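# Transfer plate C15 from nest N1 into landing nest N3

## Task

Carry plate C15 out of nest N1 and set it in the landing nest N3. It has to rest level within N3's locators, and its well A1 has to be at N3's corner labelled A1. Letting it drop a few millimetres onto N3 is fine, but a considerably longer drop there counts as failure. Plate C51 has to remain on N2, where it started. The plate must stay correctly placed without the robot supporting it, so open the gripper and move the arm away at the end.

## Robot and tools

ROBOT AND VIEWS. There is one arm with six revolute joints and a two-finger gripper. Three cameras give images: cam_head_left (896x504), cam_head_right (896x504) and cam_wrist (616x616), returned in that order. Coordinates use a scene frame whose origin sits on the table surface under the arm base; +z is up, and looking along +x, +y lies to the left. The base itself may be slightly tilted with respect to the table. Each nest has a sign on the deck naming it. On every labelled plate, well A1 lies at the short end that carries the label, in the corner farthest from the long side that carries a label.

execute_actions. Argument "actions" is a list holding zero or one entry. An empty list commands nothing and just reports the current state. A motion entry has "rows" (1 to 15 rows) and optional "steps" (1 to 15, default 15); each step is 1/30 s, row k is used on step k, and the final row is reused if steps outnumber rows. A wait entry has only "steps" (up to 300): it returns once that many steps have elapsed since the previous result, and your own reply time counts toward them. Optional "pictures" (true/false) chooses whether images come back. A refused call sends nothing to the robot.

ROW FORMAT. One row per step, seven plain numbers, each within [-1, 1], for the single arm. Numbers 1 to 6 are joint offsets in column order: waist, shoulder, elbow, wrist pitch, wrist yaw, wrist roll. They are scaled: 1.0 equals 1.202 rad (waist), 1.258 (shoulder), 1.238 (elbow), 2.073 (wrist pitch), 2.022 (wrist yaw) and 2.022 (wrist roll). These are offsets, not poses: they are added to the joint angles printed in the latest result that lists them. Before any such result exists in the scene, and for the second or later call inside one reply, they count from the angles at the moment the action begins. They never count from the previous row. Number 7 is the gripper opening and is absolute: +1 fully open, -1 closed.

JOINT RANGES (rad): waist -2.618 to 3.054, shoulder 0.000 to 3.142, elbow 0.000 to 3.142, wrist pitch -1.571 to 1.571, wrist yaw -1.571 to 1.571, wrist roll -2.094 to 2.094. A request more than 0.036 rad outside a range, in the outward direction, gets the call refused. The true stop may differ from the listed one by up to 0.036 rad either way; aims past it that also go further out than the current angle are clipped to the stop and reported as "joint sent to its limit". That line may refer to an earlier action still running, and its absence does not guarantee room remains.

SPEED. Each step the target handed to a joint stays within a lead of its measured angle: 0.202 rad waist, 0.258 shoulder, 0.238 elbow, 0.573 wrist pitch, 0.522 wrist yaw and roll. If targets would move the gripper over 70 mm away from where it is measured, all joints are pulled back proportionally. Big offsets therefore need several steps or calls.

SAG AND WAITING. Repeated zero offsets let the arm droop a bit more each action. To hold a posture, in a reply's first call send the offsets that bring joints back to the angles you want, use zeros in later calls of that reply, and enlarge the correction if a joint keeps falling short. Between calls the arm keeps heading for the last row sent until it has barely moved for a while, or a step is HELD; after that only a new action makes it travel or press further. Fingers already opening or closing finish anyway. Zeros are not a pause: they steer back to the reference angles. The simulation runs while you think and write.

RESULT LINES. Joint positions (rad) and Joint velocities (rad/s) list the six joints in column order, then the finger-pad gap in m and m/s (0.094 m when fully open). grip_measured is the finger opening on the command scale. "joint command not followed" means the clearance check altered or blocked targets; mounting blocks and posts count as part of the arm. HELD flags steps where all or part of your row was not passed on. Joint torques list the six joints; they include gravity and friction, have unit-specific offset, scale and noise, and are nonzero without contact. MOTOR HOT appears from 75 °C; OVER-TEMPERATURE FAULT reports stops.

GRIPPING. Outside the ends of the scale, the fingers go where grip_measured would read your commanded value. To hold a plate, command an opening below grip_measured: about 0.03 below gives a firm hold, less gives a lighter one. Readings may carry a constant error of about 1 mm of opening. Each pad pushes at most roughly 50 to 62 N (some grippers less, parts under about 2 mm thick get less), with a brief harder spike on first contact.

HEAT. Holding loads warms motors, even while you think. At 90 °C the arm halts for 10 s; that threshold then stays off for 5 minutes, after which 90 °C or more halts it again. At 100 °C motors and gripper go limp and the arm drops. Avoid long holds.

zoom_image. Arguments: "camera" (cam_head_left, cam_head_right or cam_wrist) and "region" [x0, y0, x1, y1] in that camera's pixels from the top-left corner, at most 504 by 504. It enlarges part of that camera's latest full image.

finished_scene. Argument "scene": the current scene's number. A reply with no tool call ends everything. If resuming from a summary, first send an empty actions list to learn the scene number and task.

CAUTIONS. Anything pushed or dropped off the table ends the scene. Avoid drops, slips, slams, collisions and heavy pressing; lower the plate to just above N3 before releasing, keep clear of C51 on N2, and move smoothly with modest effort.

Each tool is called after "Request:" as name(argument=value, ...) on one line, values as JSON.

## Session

Request:
execute_actions(actions=[])

Scene clock: 0.00 s of 6000.00 s.
grip_measured=+1.000
Joint positions: [-1.326  0.963  0.421  1.522 -1.27   1.541  0.094]
Joint velocities: [-0.027 -0.012 -0.002 -0.022 -0.051 -0.007  0.   ]
Joint torques (N m, as the arm reports them, + toward a larger angle): no reading
Motor temperatures (°C, as the motors report them): [28 32 28 27 26 26]

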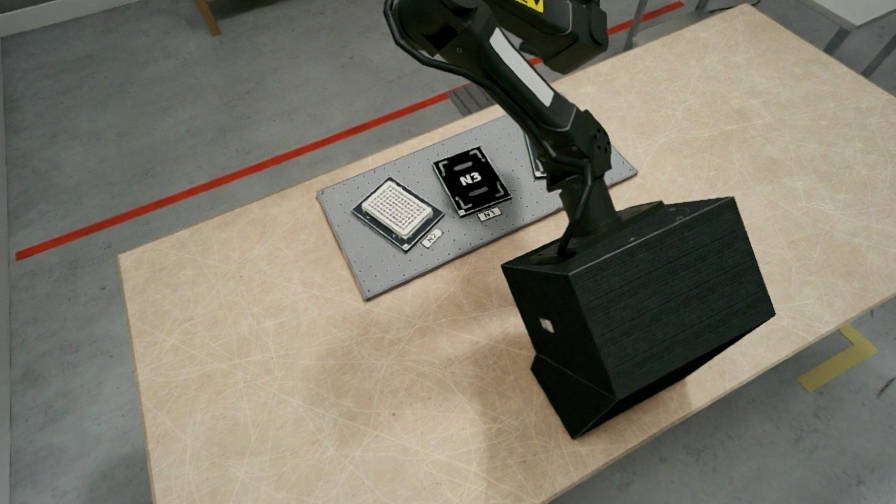

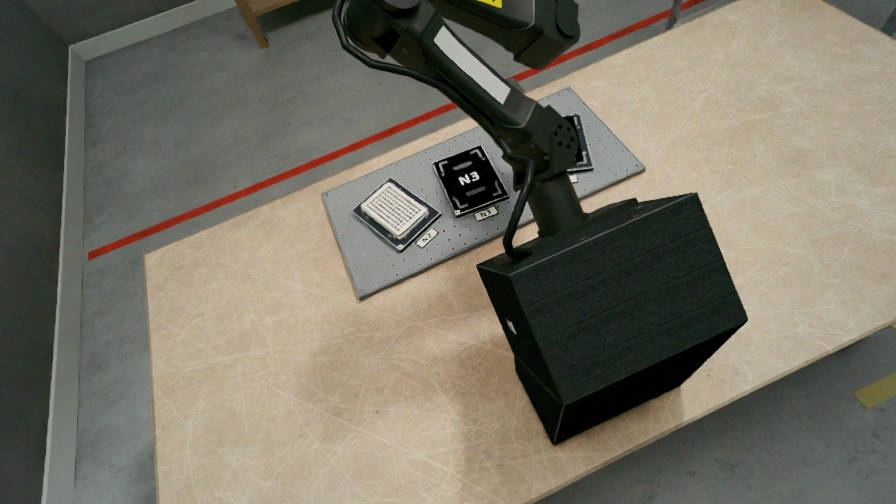

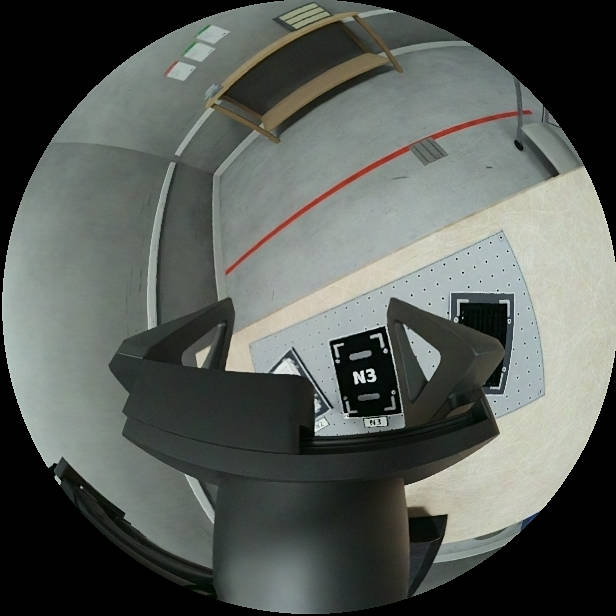

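Request:
zoom_image(camera="cam_head_right", region=[330, 90, 650, 270])

Request:
zoom_image(camera="cam_head_left", region=[340, 130, 540, 260])

Region (330, 90, 650, 270) of cam_head_right's 896x504 image, scaled by 1.575, with more detail than that image has; it fills the top 284 rows of this view, and the rest is white.

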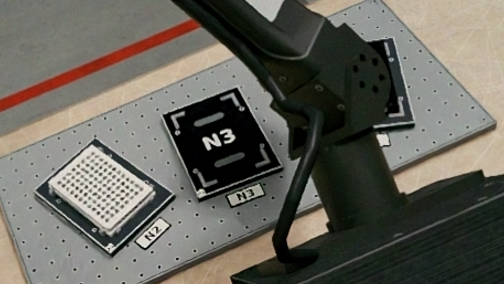

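Region (340, 130, 540, 260) of cam_head_left's 896x504 image, scaled by 2.520, with more detail than that image has; it fills the top 328 rows of this view, and the rest is white.

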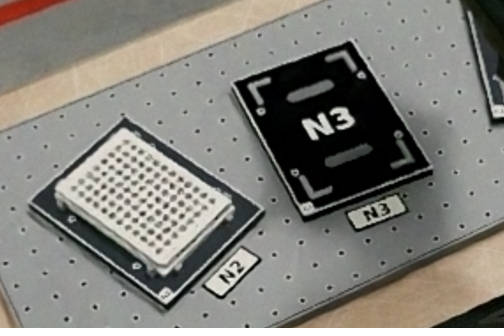

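Request:
execute_actions(actions=[{"rows":[[0.514,0.15,0.729,-1,0.478,-0.975,1]],"steps":15}], pictures=false)

Request:
execute_actions(actions=[{"steps":45}], pictures=false)

Scene clock: 38.90 s of 6000.00 s.
grip_measured=+1.000
Joint positions: [-0.696  1.162  1.314  0.072 -0.393  0.235  0.094]
Joint velocities: [ 0.012 -0.383  0.603 -2.484  0.564 -2.762  0.   ]
Joint torques (N m, as the arm reports them, + toward a larger angle): [-1.99 -9.65  3.92  0.46  0.14  0.05]
Motor temperatures (°C, as the motors report them): [28 33 29 29 26 26]
Steps of this call (steps 1 to 90: nothing new was sent; then 35.40 s passed at rest; steps 91 to 105: all 15 steps of this action). Readings (joint positions):
91: [-1.305 0.974 0.435 1.488 -1.236 1.494]
92: [-1.255 1.004 0.477 1.422 -1.177 1.429]
94: [-1.149 1.078 0.588 1.261 -1.036 1.286]
98: [-0.879 1.170 0.874 0.807 -0.660 0.914]
105: the state above

Scene clock: 40.40 s of 6000.00 s.
grip_measured=+1.000
Joint positions: [-0.696  1.161  1.322 -0.543 -0.308 -0.428  0.094]
Joint velocities: [-0.012 -0.012 -0.022  0.007 -0.066 -0.066  0.   ]
Joint torques (N m, as the arm reports them, + toward a larger angle): [ -2.13 -10.71   5.43   0.57   0.08  -0.01]
Motor temperatures (°C, as the motors report them): [28 33 29 29 26 26]
Steps of this call (steps 1 to 45: the robot went on to your last target). Readings (joint positions):
1: [-0.696 1.150 1.326 -0.004 -0.380 0.151]
2: [-0.696 1.142 1.329 -0.073 -0.370 0.073]
4: [-0.696 1.141 1.329 -0.212 -0.353 -0.085]
8: [-0.696 1.158 1.325 -0.422 -0.327 -0.289]
45: the state above
The arm was judged still, so your last target was given up. Only a new action makes it travel on or press farther. Fingers that are still opening or closing keep moving.

Request:
execute_actions(actions=[{"rows":[[-0.01,0.21,0.01,-0.093,0,0,1]],"steps":15}])

Scene clock: 43.97 s of 6000.00 s.
grip_measured=+1.000
Joint positions: [-0.696  1.452  1.314 -0.726 -0.306 -0.428  0.094]
Joint velocities: [-0.007 -0.12   0.002  0.037 -0.007  0.022  0.   ]
Joint torques (N m, as the arm reports them, + toward a larger angle): [ -2.97 -12.39   5.03  -0.38   0.03   0.01]
Motor temperatures (°C, as the motors report them): [28 34 29 29 26 26]
Steps of this call (steps 1 to 90: nothing new was sent; then 0.07 s passed at rest; steps 91 to 105: all 15 steps of this action). Readings (joint positions):
91: [-0.696 1.175 1.325 -0.555 -0.309 -0.428]
92: [-0.696 1.201 1.338 -0.566 -0.311 -0.428]
94: [-0.696 1.282 1.346 -0.582 -0.311 -0.428]
98: [-0.696 1.443 1.332 -0.662 -0.308 -0.428]
105: the state above

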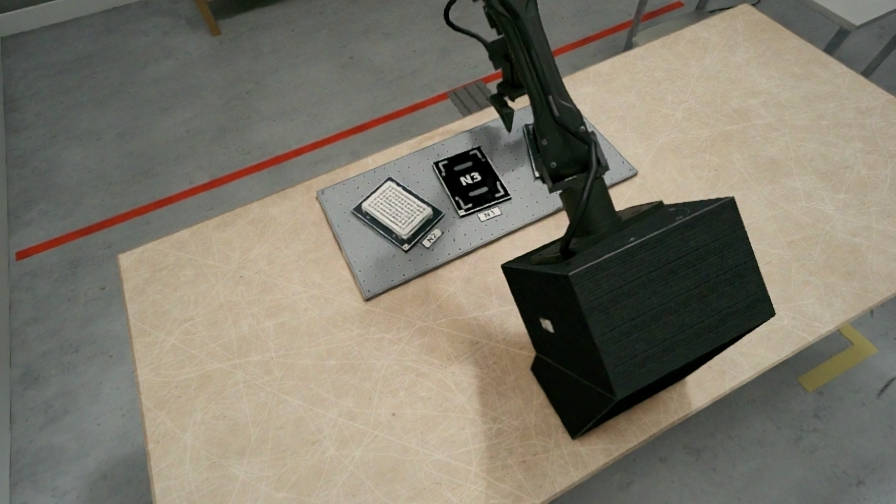

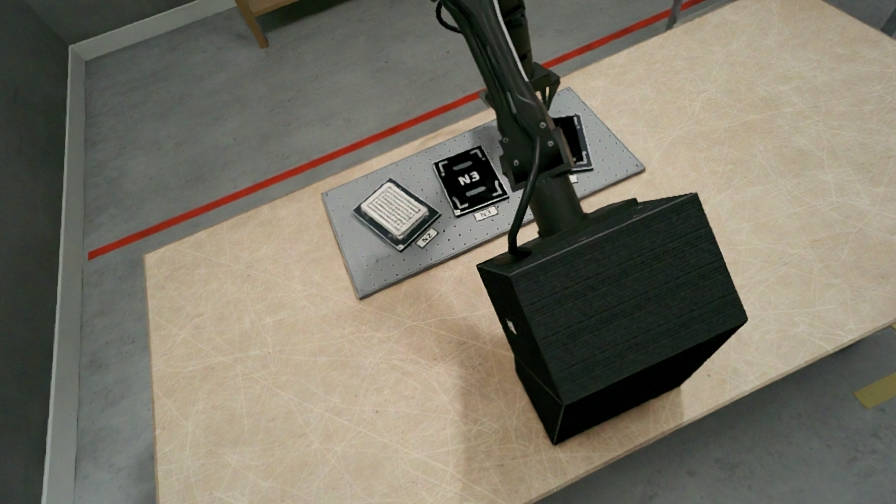

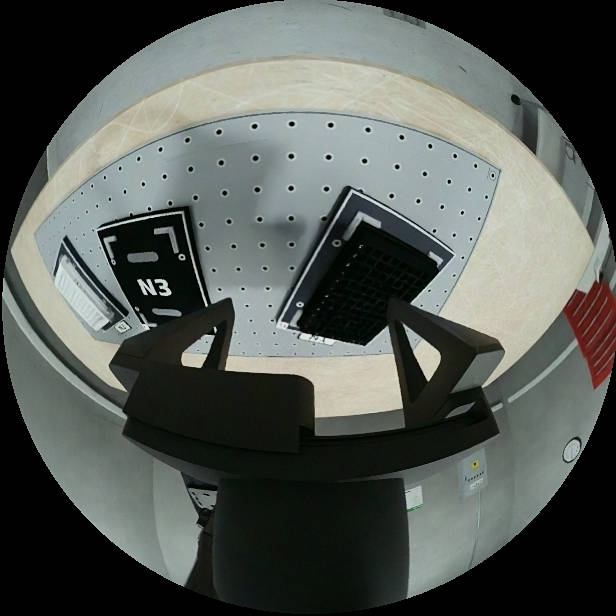

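Request:
execute_actions(actions=[{"rows":[[-0.067,0.24,0.07,0.111,-0.026,0.187,1]],"steps":15}], pictures=false)

Request:
execute_actions(actions=[{"steps":12}])

Scene clock: 64.47 s of 6000.00 s.
grip_measured=+1.000
Joint positions: [-0.782  1.681  1.411 -0.554 -0.339 -0.1    0.094]
Joint velocities: [ 0.022  0.002 -0.002 -0.051 -0.022  0.007  0.   ]
Joint torques (N m, as the arm reports them, + toward a larger angle): [-3.   -4.62  2.34  0.5  -0.11  0.36]
Motor temperatures (°C, as the motors report them): [28 38 29 28 26 26]
Steps of this call (steps 1 to 15: the robot went on to your last target; steps 16 to 90: nothing new was sent; then 17.00 s passed at rest; steps 91 to 105: all 15 steps of this action). Readings (joint positions):
91: [-0.700 1.463 1.323 -0.723 -0.315 -0.390]
92: [-0.709 1.503 1.348 -0.698 -0.327 -0.339]
94: [-0.732 1.615 1.391 -0.617 -0.338 -0.252]
98: [-0.780 1.681 1.411 -0.560 -0.335 -0.138]
105: the state above

Scene clock: 64.87 s of 6000.00 s.
grip_measured=+1.000
Joint positions: [-0.782  1.681  1.411 -0.554 -0.339 -0.097  0.094]
Joint velocities: [-0.002  0.007 -0.017  0.037 -0.007  0.037  0.   ]
Joint torques (N m, as the arm reports them, + toward a larger angle): [-3.08 -4.57  2.61  0.54 -0.13  0.37]
Motor temperatures (°C, as the motors report them): [28 37 29 28 26 26]
Steps of this call (steps 1 to 12: the robot went on to your last target). Readings (joint positions):
1: [-0.782 1.681 1.411 -0.554 -0.339 -0.099]
2: [-0.782 1.681 1.411 -0.554 -0.339 -0.098]
4: [-0.782 1.681 1.411 -0.554 -0.339 -0.098]
8: [-0.782 1.681 1.411 -0.554 -0.339 -0.097]
12: the state above

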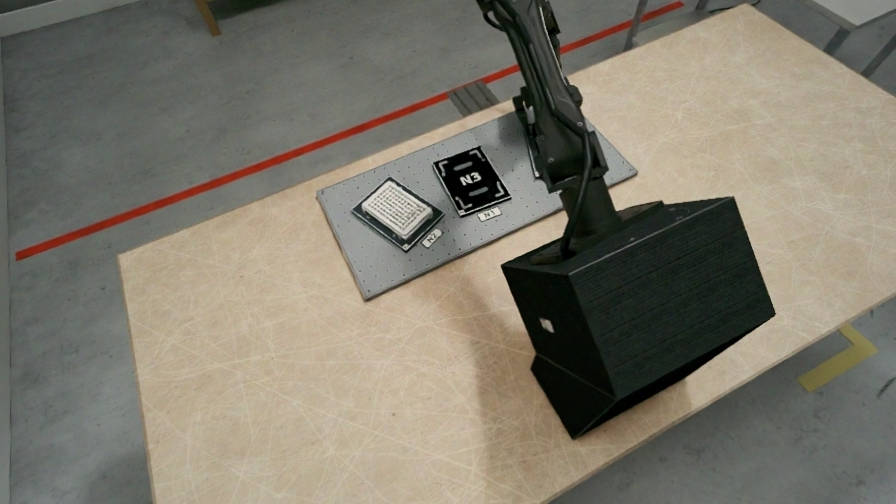

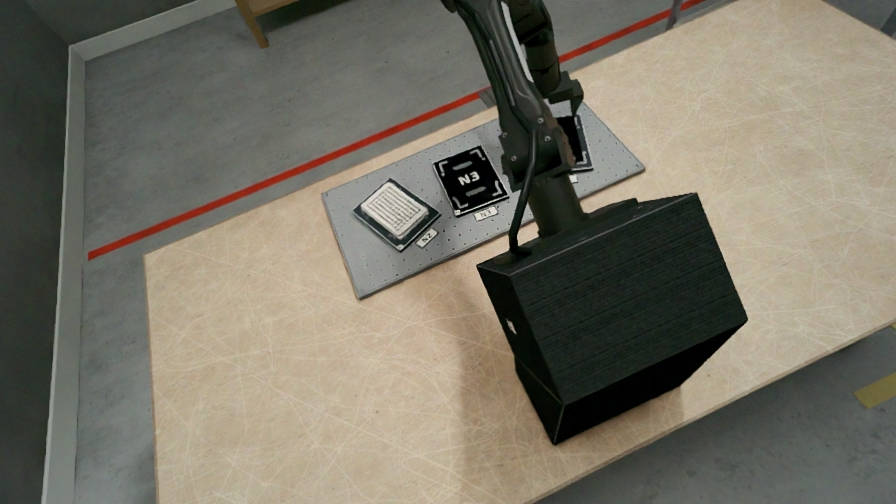

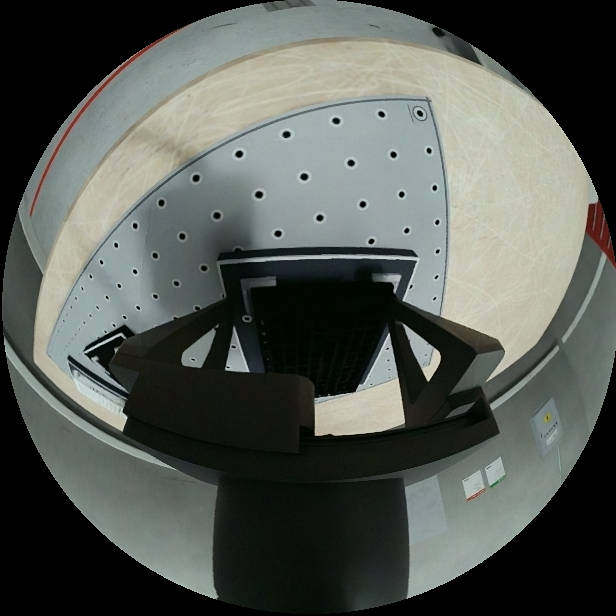

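Request:
execute_actions(actions=[{"rows":[[0,-0.06,0,0,0,0,1],[0,-0.09,0,0,0,0,1],[0,-0.12,0,-0.01,0,0,1],[-0.02,-0.125,-0.03,-0.02,-0.01,-0.01,1],[-0.03,-0.125,-0.06,-0.03,-0.02,-0.02,1],[-0.04,-0.125,-0.09,-0.035,-0.025,-0.03,1],[-0.052,-0.125,-0.12,-0.04,-0.031,-0.041,1]],"steps":15}])

Scene clock: 86.60 s of 6000.00 s.
grip_measured=+1.000
Joint positions: [-0.83   1.53   1.265 -0.629 -0.388 -0.168  0.094]
Joint velocities: [-0.022  0.037 -0.012 -0.139 -0.022 -0.037  0.   ]
Joint torques (N m, as the arm reports them, + toward a larger angle): [ -4.18 -10.73   3.2   -0.1   -0.04   0.01]
Motor temperatures (°C, as the motors report them): [29 35 29 28 26 27]
Steps of this call (steps 1 to 15: the robot went on to your last target; steps 16 to 90: nothing new was sent; then 18.23 s passed at rest; steps 91 to 105: all 15 steps of this action). Readings (joint positions):
91: [-0.782 1.671 1.411 -0.554 -0.337 -0.099]
92: [-0.781 1.659 1.409 -0.558 -0.337 -0.099]
94: [-0.780 1.615 1.399 -0.567 -0.339 -0.101]
98: [-0.806 1.515 1.332 -0.575 -0.375 -0.137]
105: the state above

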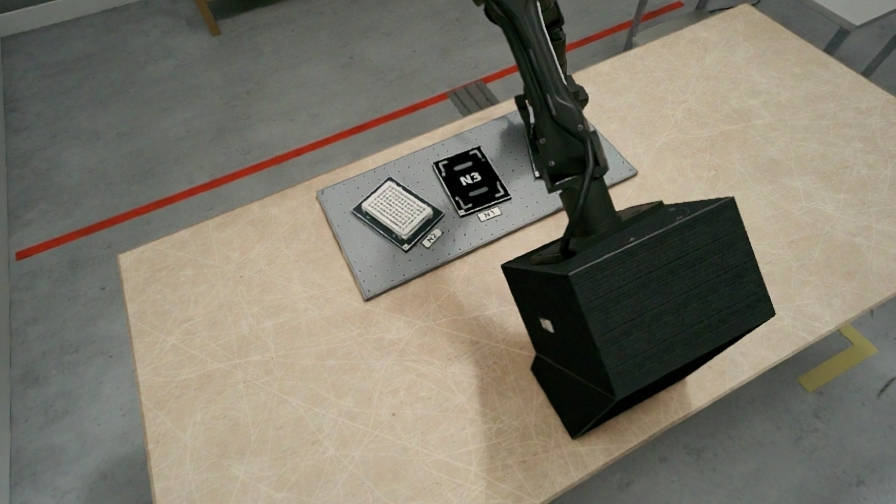

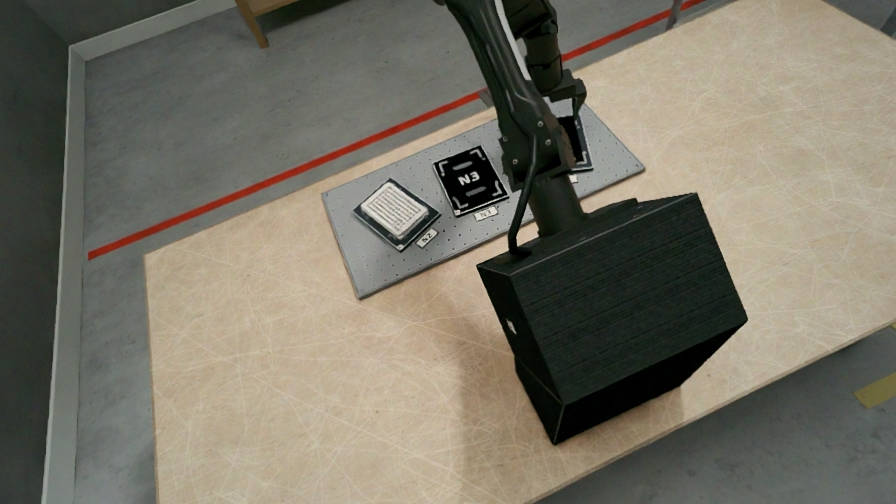

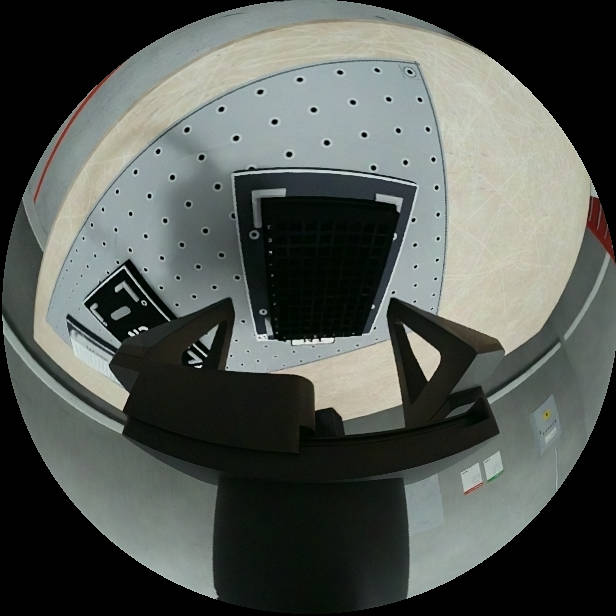

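Request:
execute_actions(actions=[{"rows":[[0.012,0.068,0.033,0.036,0.012,0.018,1]],"steps":15}])

Request:
zoom_image(camera="cam_wrist", region=[170, 140, 450, 400])

Scene clock: 111.93 s of 6000.00 s.
grip_measured=+1.000
Joint positions: [-0.812  1.625  1.289 -0.574 -0.373 -0.139  0.094]
Joint velocities: [-0.002  0.022  0.002  0.066 -0.007  0.051  0.   ]
Joint torques (N m, as the arm reports them, + toward a larger angle): [ -3.51 -11.23   4.36  -0.07   0.11   0.02]
Motor temperatures (°C, as the motors report them): [29 37 29 28 26 27]
Steps of this call (steps 1 to 15: the robot went on to your last target; steps 16 to 90: nothing new was sent; then 21.83 s passed at rest; steps 91 to 105: all 15 steps of this action). Readings (joint positions):
91: [-0.829 1.538 1.268 -0.631 -0.393 -0.171]
92: [-0.825 1.553 1.278 -0.621 -0.389 -0.164]
94: [-0.818 1.590 1.289 -0.592 -0.384 -0.154]
98: [-0.812 1.624 1.289 -0.583 -0.376 -0.144]
105: the state above

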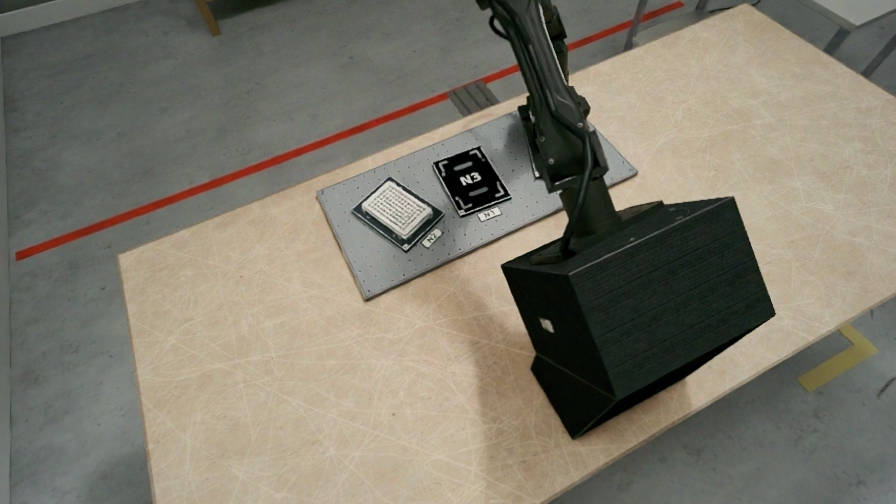

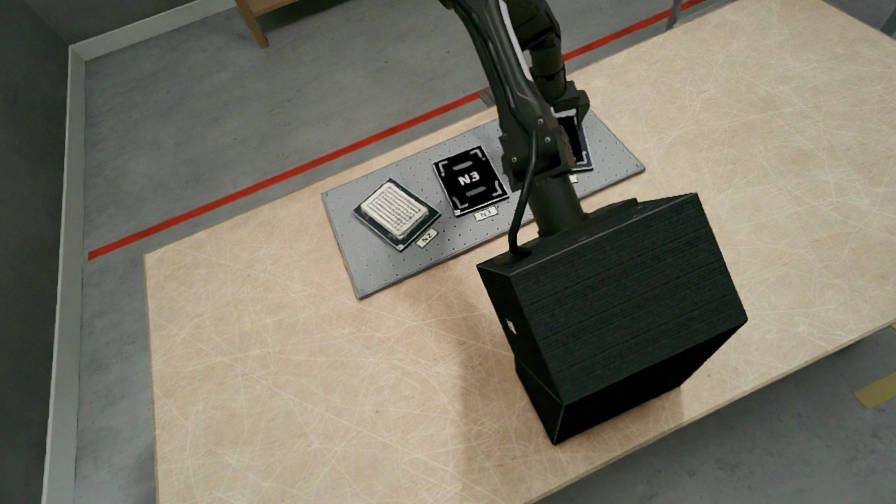

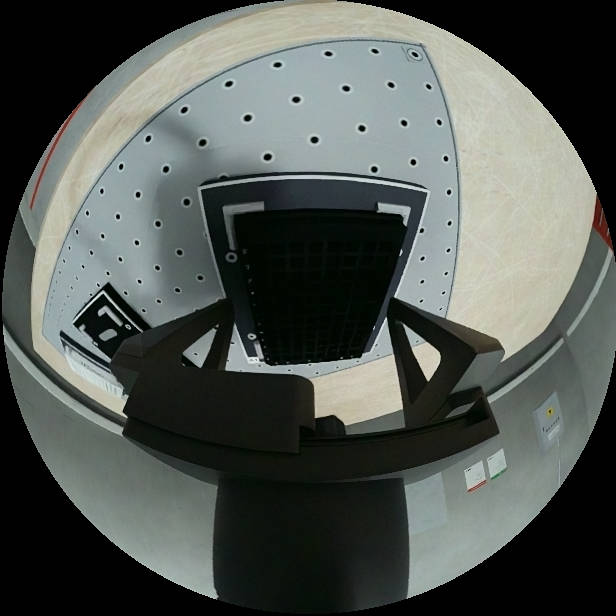

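Region (170, 140, 450, 400) of cam_wrist's 616x616 image, scaled by 1.800, with more detail than that image has; it fills the top 468 rows of this view, and the rest is white.

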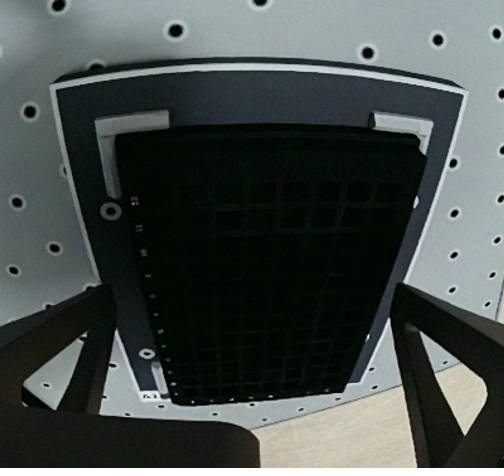

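Request:
execute_actions(actions=[{"rows":[[-0.03,0,0.015,0,0,0,1],[-0.03,0,0.015,0,0,0,1],[-0.03,0,0.015,0,0,0,1],[-0.03,0,0.015,0,0,0,1],[-0.03,0,0.015,0,0,0,1],[-0.03,0,0.015,0,0,0,1],[-0.026,0.016,0.015,0.012,0,0,1]],"steps":15}])

Request:
zoom_image(camera="cam_wrist", region=[170, 140, 450, 400])

Scene clock: 126.73 s of 6000.00 s.
grip_measured=+1.000
Joint positions: [-0.83   1.642  1.289 -0.566 -0.373 -0.137  0.094]
Joint velocities: [-0.012  0.007 -0.002 -0.007 -0.022 -0.007  0.   ]
Joint torques (N m, as the arm reports them, + toward a larger angle): [ -4.49 -10.22   3.95  -0.07   0.06   0.02]
Motor temperatures (°C, as the motors report them): [29 38 29 28 26 27]
Steps of this call (steps 1 to 15: the robot went on to your last target; steps 16 to 90: nothing new was sent; then 11.30 s passed at rest; steps 91 to 105: all 15 steps of this action). Readings (joint positions):
91: [-0.814 1.625 1.289 -0.571 -0.373 -0.137]
92: [-0.816 1.625 1.289 -0.571 -0.373 -0.137]
94: [-0.824 1.625 1.289 -0.571 -0.373 -0.137]
98: [-0.830 1.628 1.289 -0.568 -0.373 -0.137]
105: the state above

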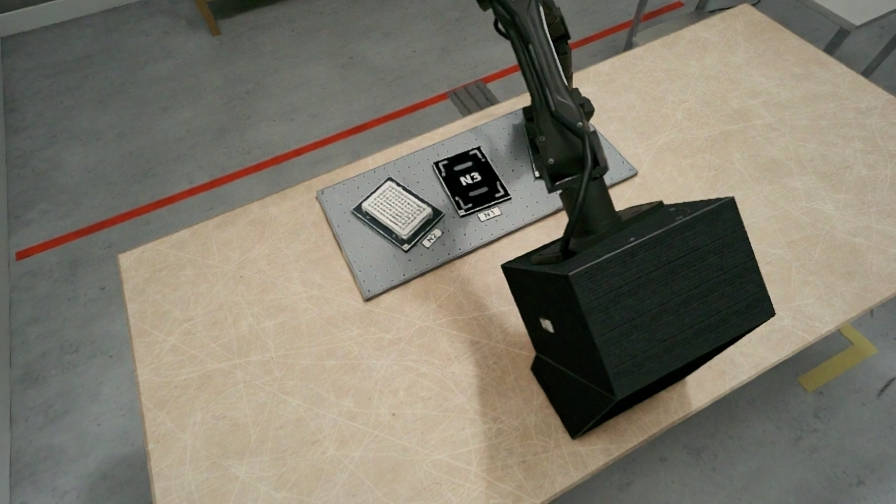

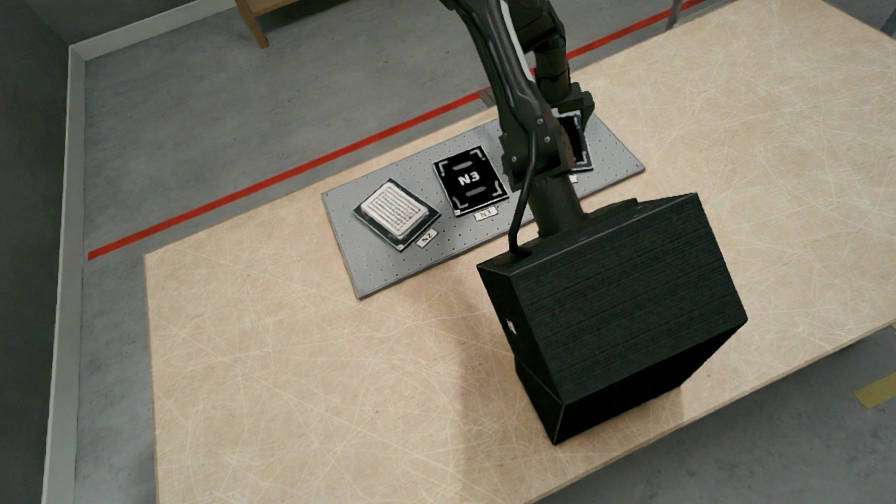

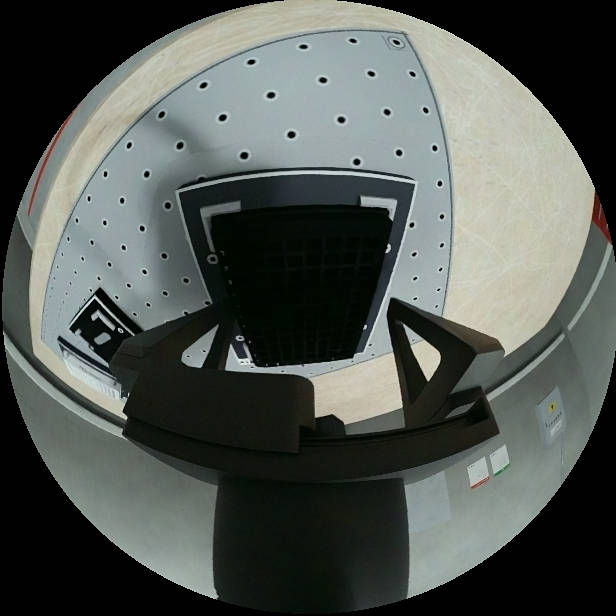

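Region (170, 140, 450, 400) of cam_wrist's 616x616 image, scaled by 1.800, with more detail than that image has; it fills the top 468 rows of this view, and the rest is white.

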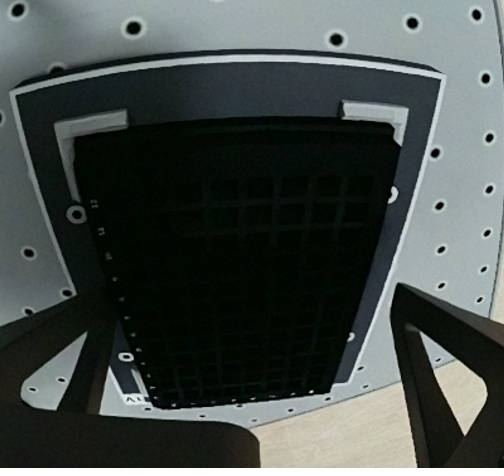

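Request:
execute_actions(actions=[{"rows":[[0.004,-0.006,0.015,0,0,-0.012,1]],"steps":15}], pictures=true)

Request:
zoom_image(camera="cam_wrist", region=[170, 140, 450, 400])

Scene clock: 141.17 s of 6000.00 s.
grip_measured=+1.000
Joint positions: [-0.822  1.642  1.289 -0.565 -0.373 -0.157  0.094]
Joint velocities: [ 0.012 -0.012  0.002  0.007 -0.051  0.066  0.   ]
Joint torques (N m, as the arm reports them, + toward a larger angle): [ -3.63 -11.07   4.08  -0.27   0.05  -0.08]
Motor temperatures (°C, as the motors report them): [29 38 29 28 26 27]
Steps of this call (steps 1 to 15: the robot went on to your last target; steps 16 to 90: nothing new was sent; then 10.93 s passed at rest; steps 91 to 105: all 15 steps of this action). Readings (joint positions):
91: [-0.829 1.642 1.289 -0.565 -0.373 -0.140]
92: [-0.828 1.642 1.289 -0.565 -0.373 -0.144]
94: [-0.825 1.642 1.289 -0.565 -0.373 -0.149]
98: [-0.822 1.642 1.289 -0.565 -0.373 -0.154]
105: the state above

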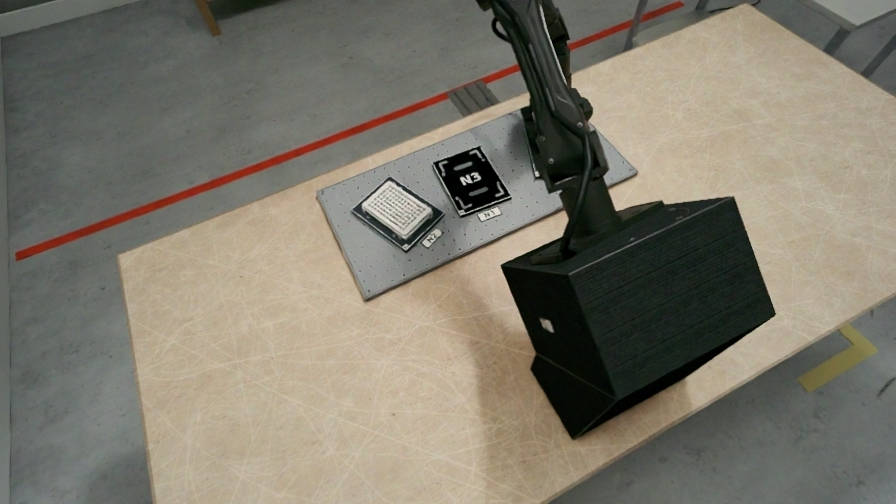

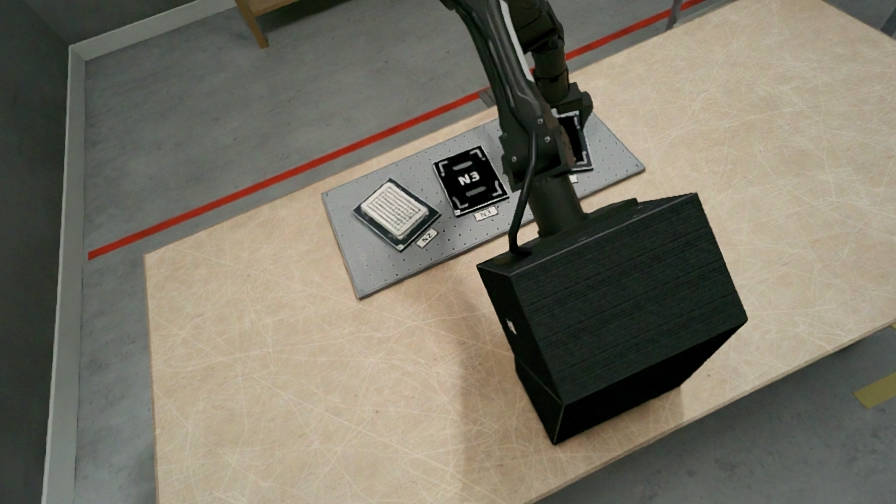

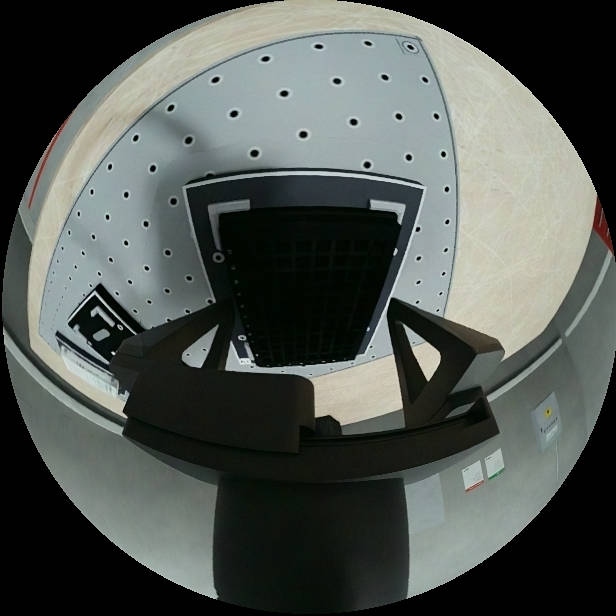

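Region (170, 140, 450, 400) of cam_wrist's 616x616 image, scaled by 1.800, with more detail than that image has; it fills the top 468 rows of this view, and the rest is white.

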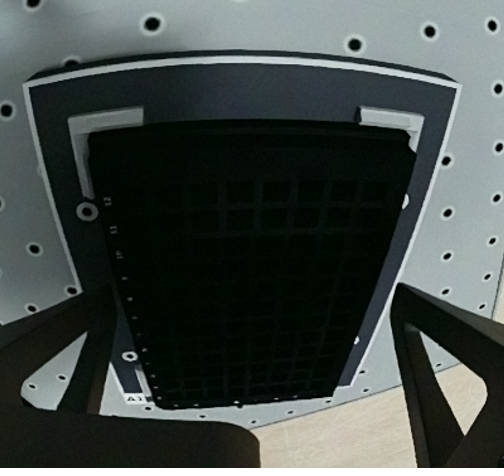

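Request:
execute_actions(actions=[{"rows":[[0.003,0.017,0.015,0.016,0,0,1]],"steps":15}])

Request:
zoom_image(camera="cam_wrist", region=[170, 140, 450, 400])

Scene clock: 150.50 s of 6000.00 s.
grip_measured=+1.000
Joint positions: [-0.818  1.656  1.289 -0.553 -0.373 -0.158  0.094]
Joint velocities: [ 0.017 -0.007 -0.002 -0.037  0.007 -0.051  0.   ]
Joint torques (N m, as the arm reports them, + toward a larger angle): [-3.47 -9.75  4.21 -0.02  0.05  0.03]
Motor temperatures (°C, as the motors report them): [29 38 29 28 26 27]
Steps of this call (steps 1 to 15: the robot went on to your last target; steps 16 to 90: nothing new was sent; then 5.83 s passed at rest; steps 91 to 105: all 15 steps of this action). Readings (joint positions):
91: [-0.822 1.644 1.289 -0.564 -0.373 -0.158]
92: [-0.821 1.646 1.289 -0.559 -0.373 -0.158]
94: [-0.819 1.653 1.289 -0.554 -0.373 -0.158]
98: [-0.818 1.656 1.289 -0.553 -0.373 -0.158]
105: the state above

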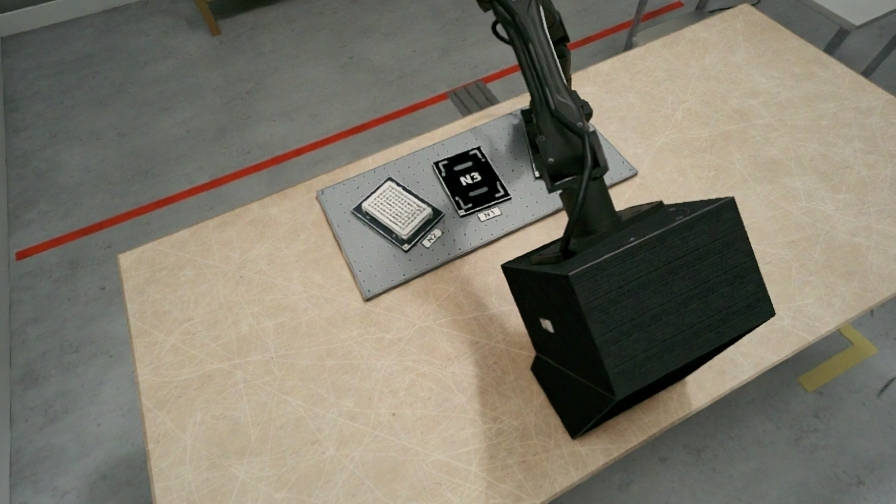

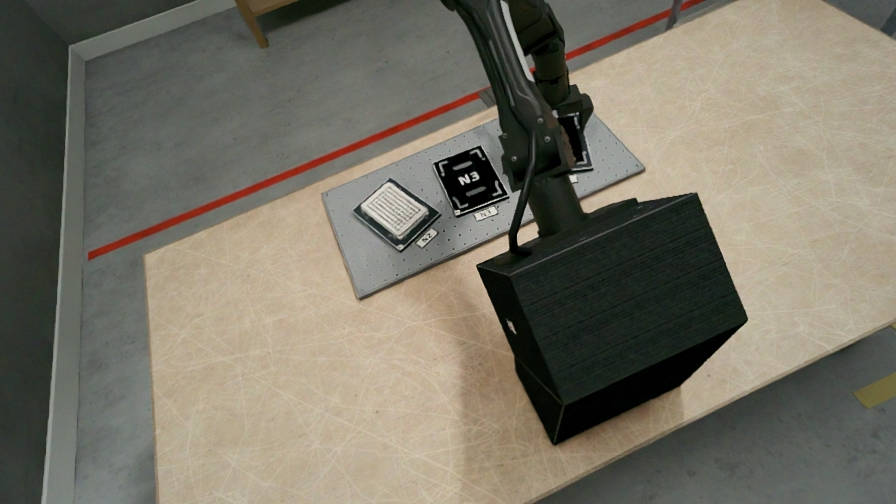

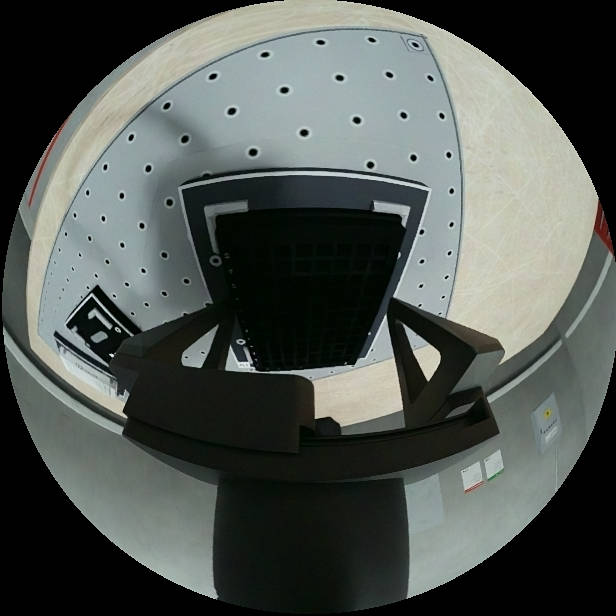

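Region (170, 140, 450, 400) of cam_wrist's 616x616 image, scaled by 1.800, with more detail than that image has; it fills the top 468 rows of this view, and the rest is white.

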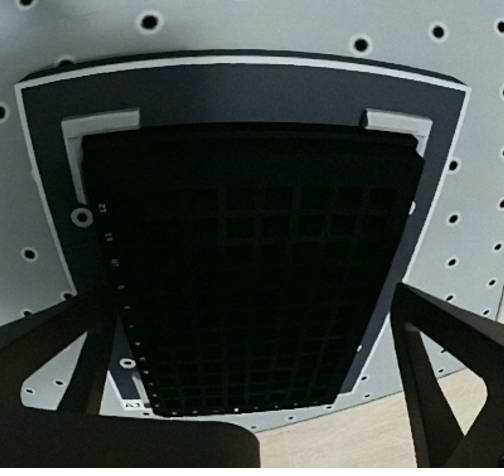

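Nest width now matches the grasp height. Close.

Request:
execute_actions(actions=[{"rows":[[0,-0.005,0.015,0,0,0,0.8],[0,-0.005,0.015,0,0,0,0.76],[0,-0.005,0.015,0,0,0,0.72]],"steps":12}])

Scene clock: 154.53 s of 6000.00 s.
grip_measured=+0.736
Joint positions: [-0.815  1.656  1.289 -0.553 -0.378 -0.158  0.082]
Joint velocities: [-0.017  0.007 -0.002 -0.007  0.007 -0.022  0.   ]
Joint torques (N m, as the arm reports them, + toward a larger angle): [ -3.6  -11.19   4.25  -0.22   0.07  -0.03]
Motor temperatures (°C, as the motors report them): [29 38 29 28 26 27]
Steps of this call (steps 1 to 15: the robot went on to your last target; steps 16 to 90: nothing new was sent; then 0.63 s passed at rest; steps 91 to 102: all 12 steps of this action). Readings (joint positions):
91: [-0.818 1.656 1.289 -0.553 -0.374 -0.158]
92: [-0.817 1.656 1.289 -0.553 -0.378 -0.158]
94: [-0.815 1.656 1.289 -0.553 -0.378 -0.158]
98: [-0.815 1.656 1.289 -0.553 -0.378 -0.158]
102: the state above

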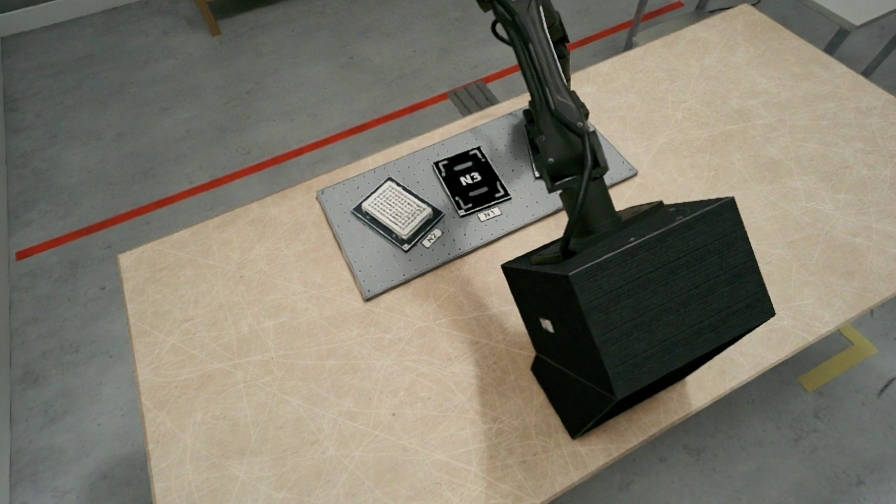

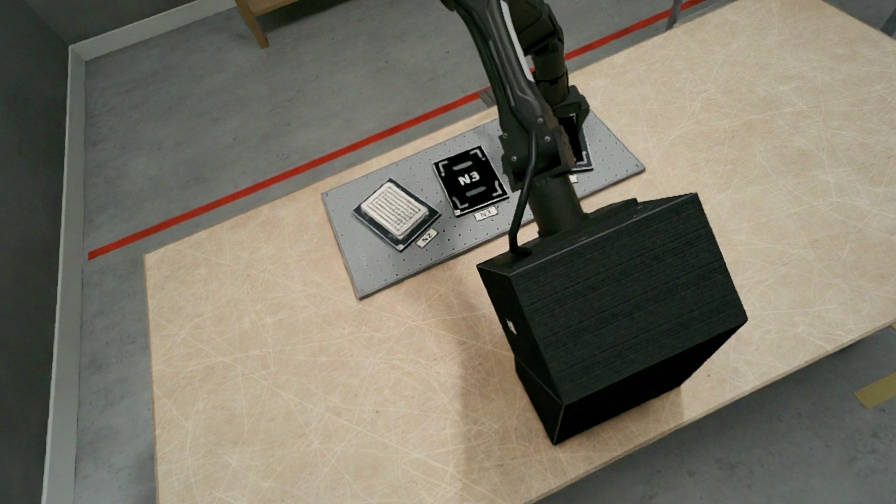

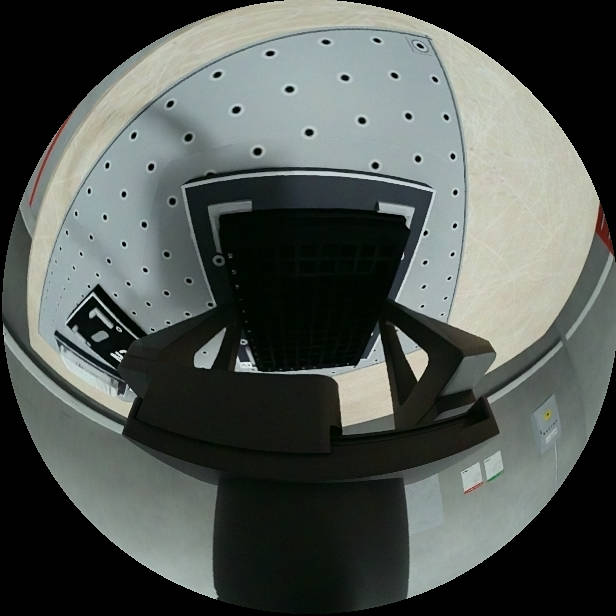

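Request:
execute_actions(actions=[{"rows":[[0,-0.005,0.015,0,0,0,0.7],[0,-0.02,0.015,-0.006,0,0,0.7],[-0.015,-0.035,0.015,-0.014,0,0,0.7],[-0.025,-0.05,0.015,-0.022,0,0,0.7],[-0.03,-0.065,0.015,-0.03,0,0,0.7],[-0.035,-0.08,0.015,-0.04,0,0,0.7],[-0.035,-0.095,0.015,-0.048,0,0,0.7],[-0.035,-0.11,0.015,-0.055,0,0,0.7]],"steps":15}])

Scene clock: 172.50 s of 6000.00 s.
grip_measured=+0.727
Joint positions: [-0.839  1.524  1.294 -0.638 -0.378 -0.158  0.081]
Joint velocities: [-0.012  0.002 -0.002 -0.081  0.037 -0.125  0.001]
Joint torques (N m, as the arm reports them, + toward a larger angle): [ -4.6  -10.61   4.39  -0.28   0.08  -0.02]
Motor temperatures (°C, as the motors report them): [29 38 29 28 26 27]
Steps of this call (steps 1 to 15: the robot went on to your last target; steps 16 to 90: nothing new was sent; then 14.47 s passed at rest; steps 91 to 105: all 15 steps of this action). Readings (joint positions):
91: [-0.815 1.656 1.289 -0.553 -0.378 -0.158]
92: [-0.815 1.656 1.289 -0.553 -0.378 -0.158]
94: [-0.815 1.650 1.289 -0.559 -0.377 -0.158]
98: [-0.831 1.592 1.289 -0.606 -0.377 -0.158]
105: the state above

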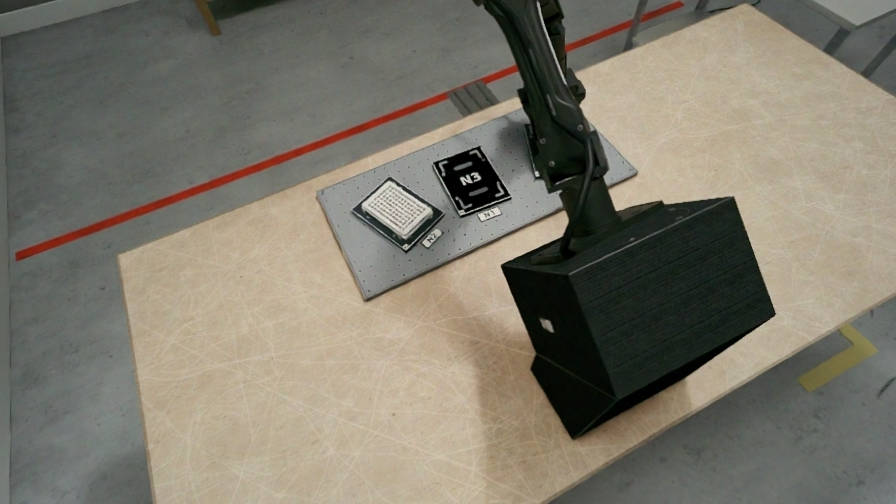

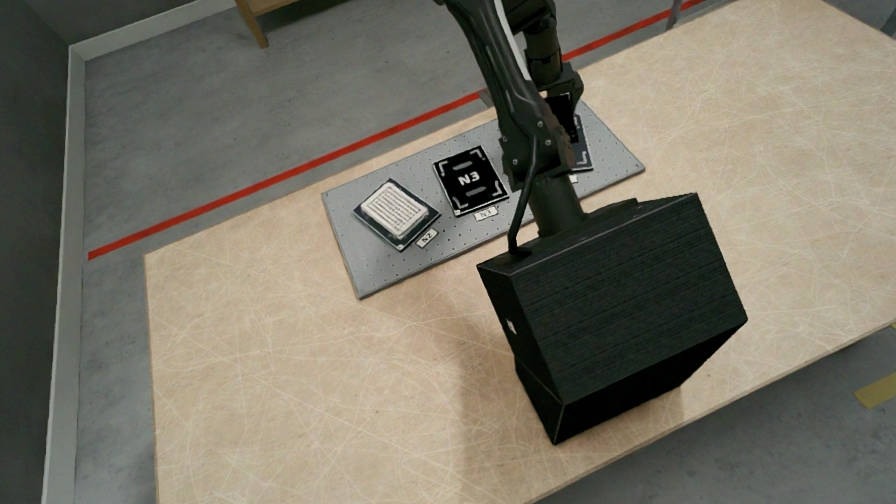

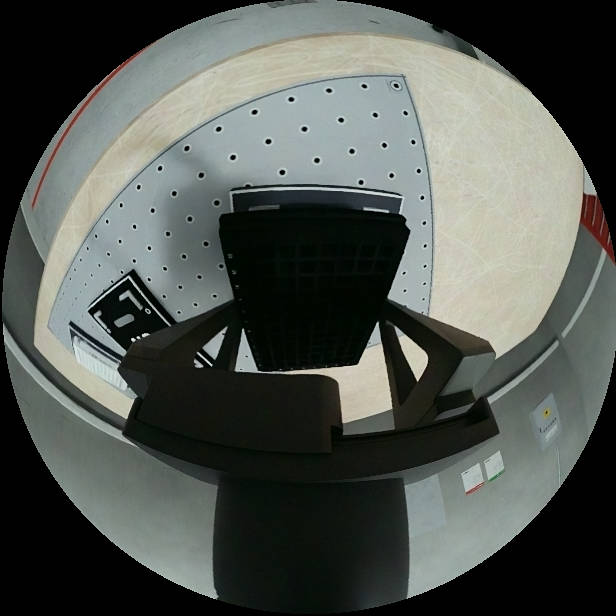

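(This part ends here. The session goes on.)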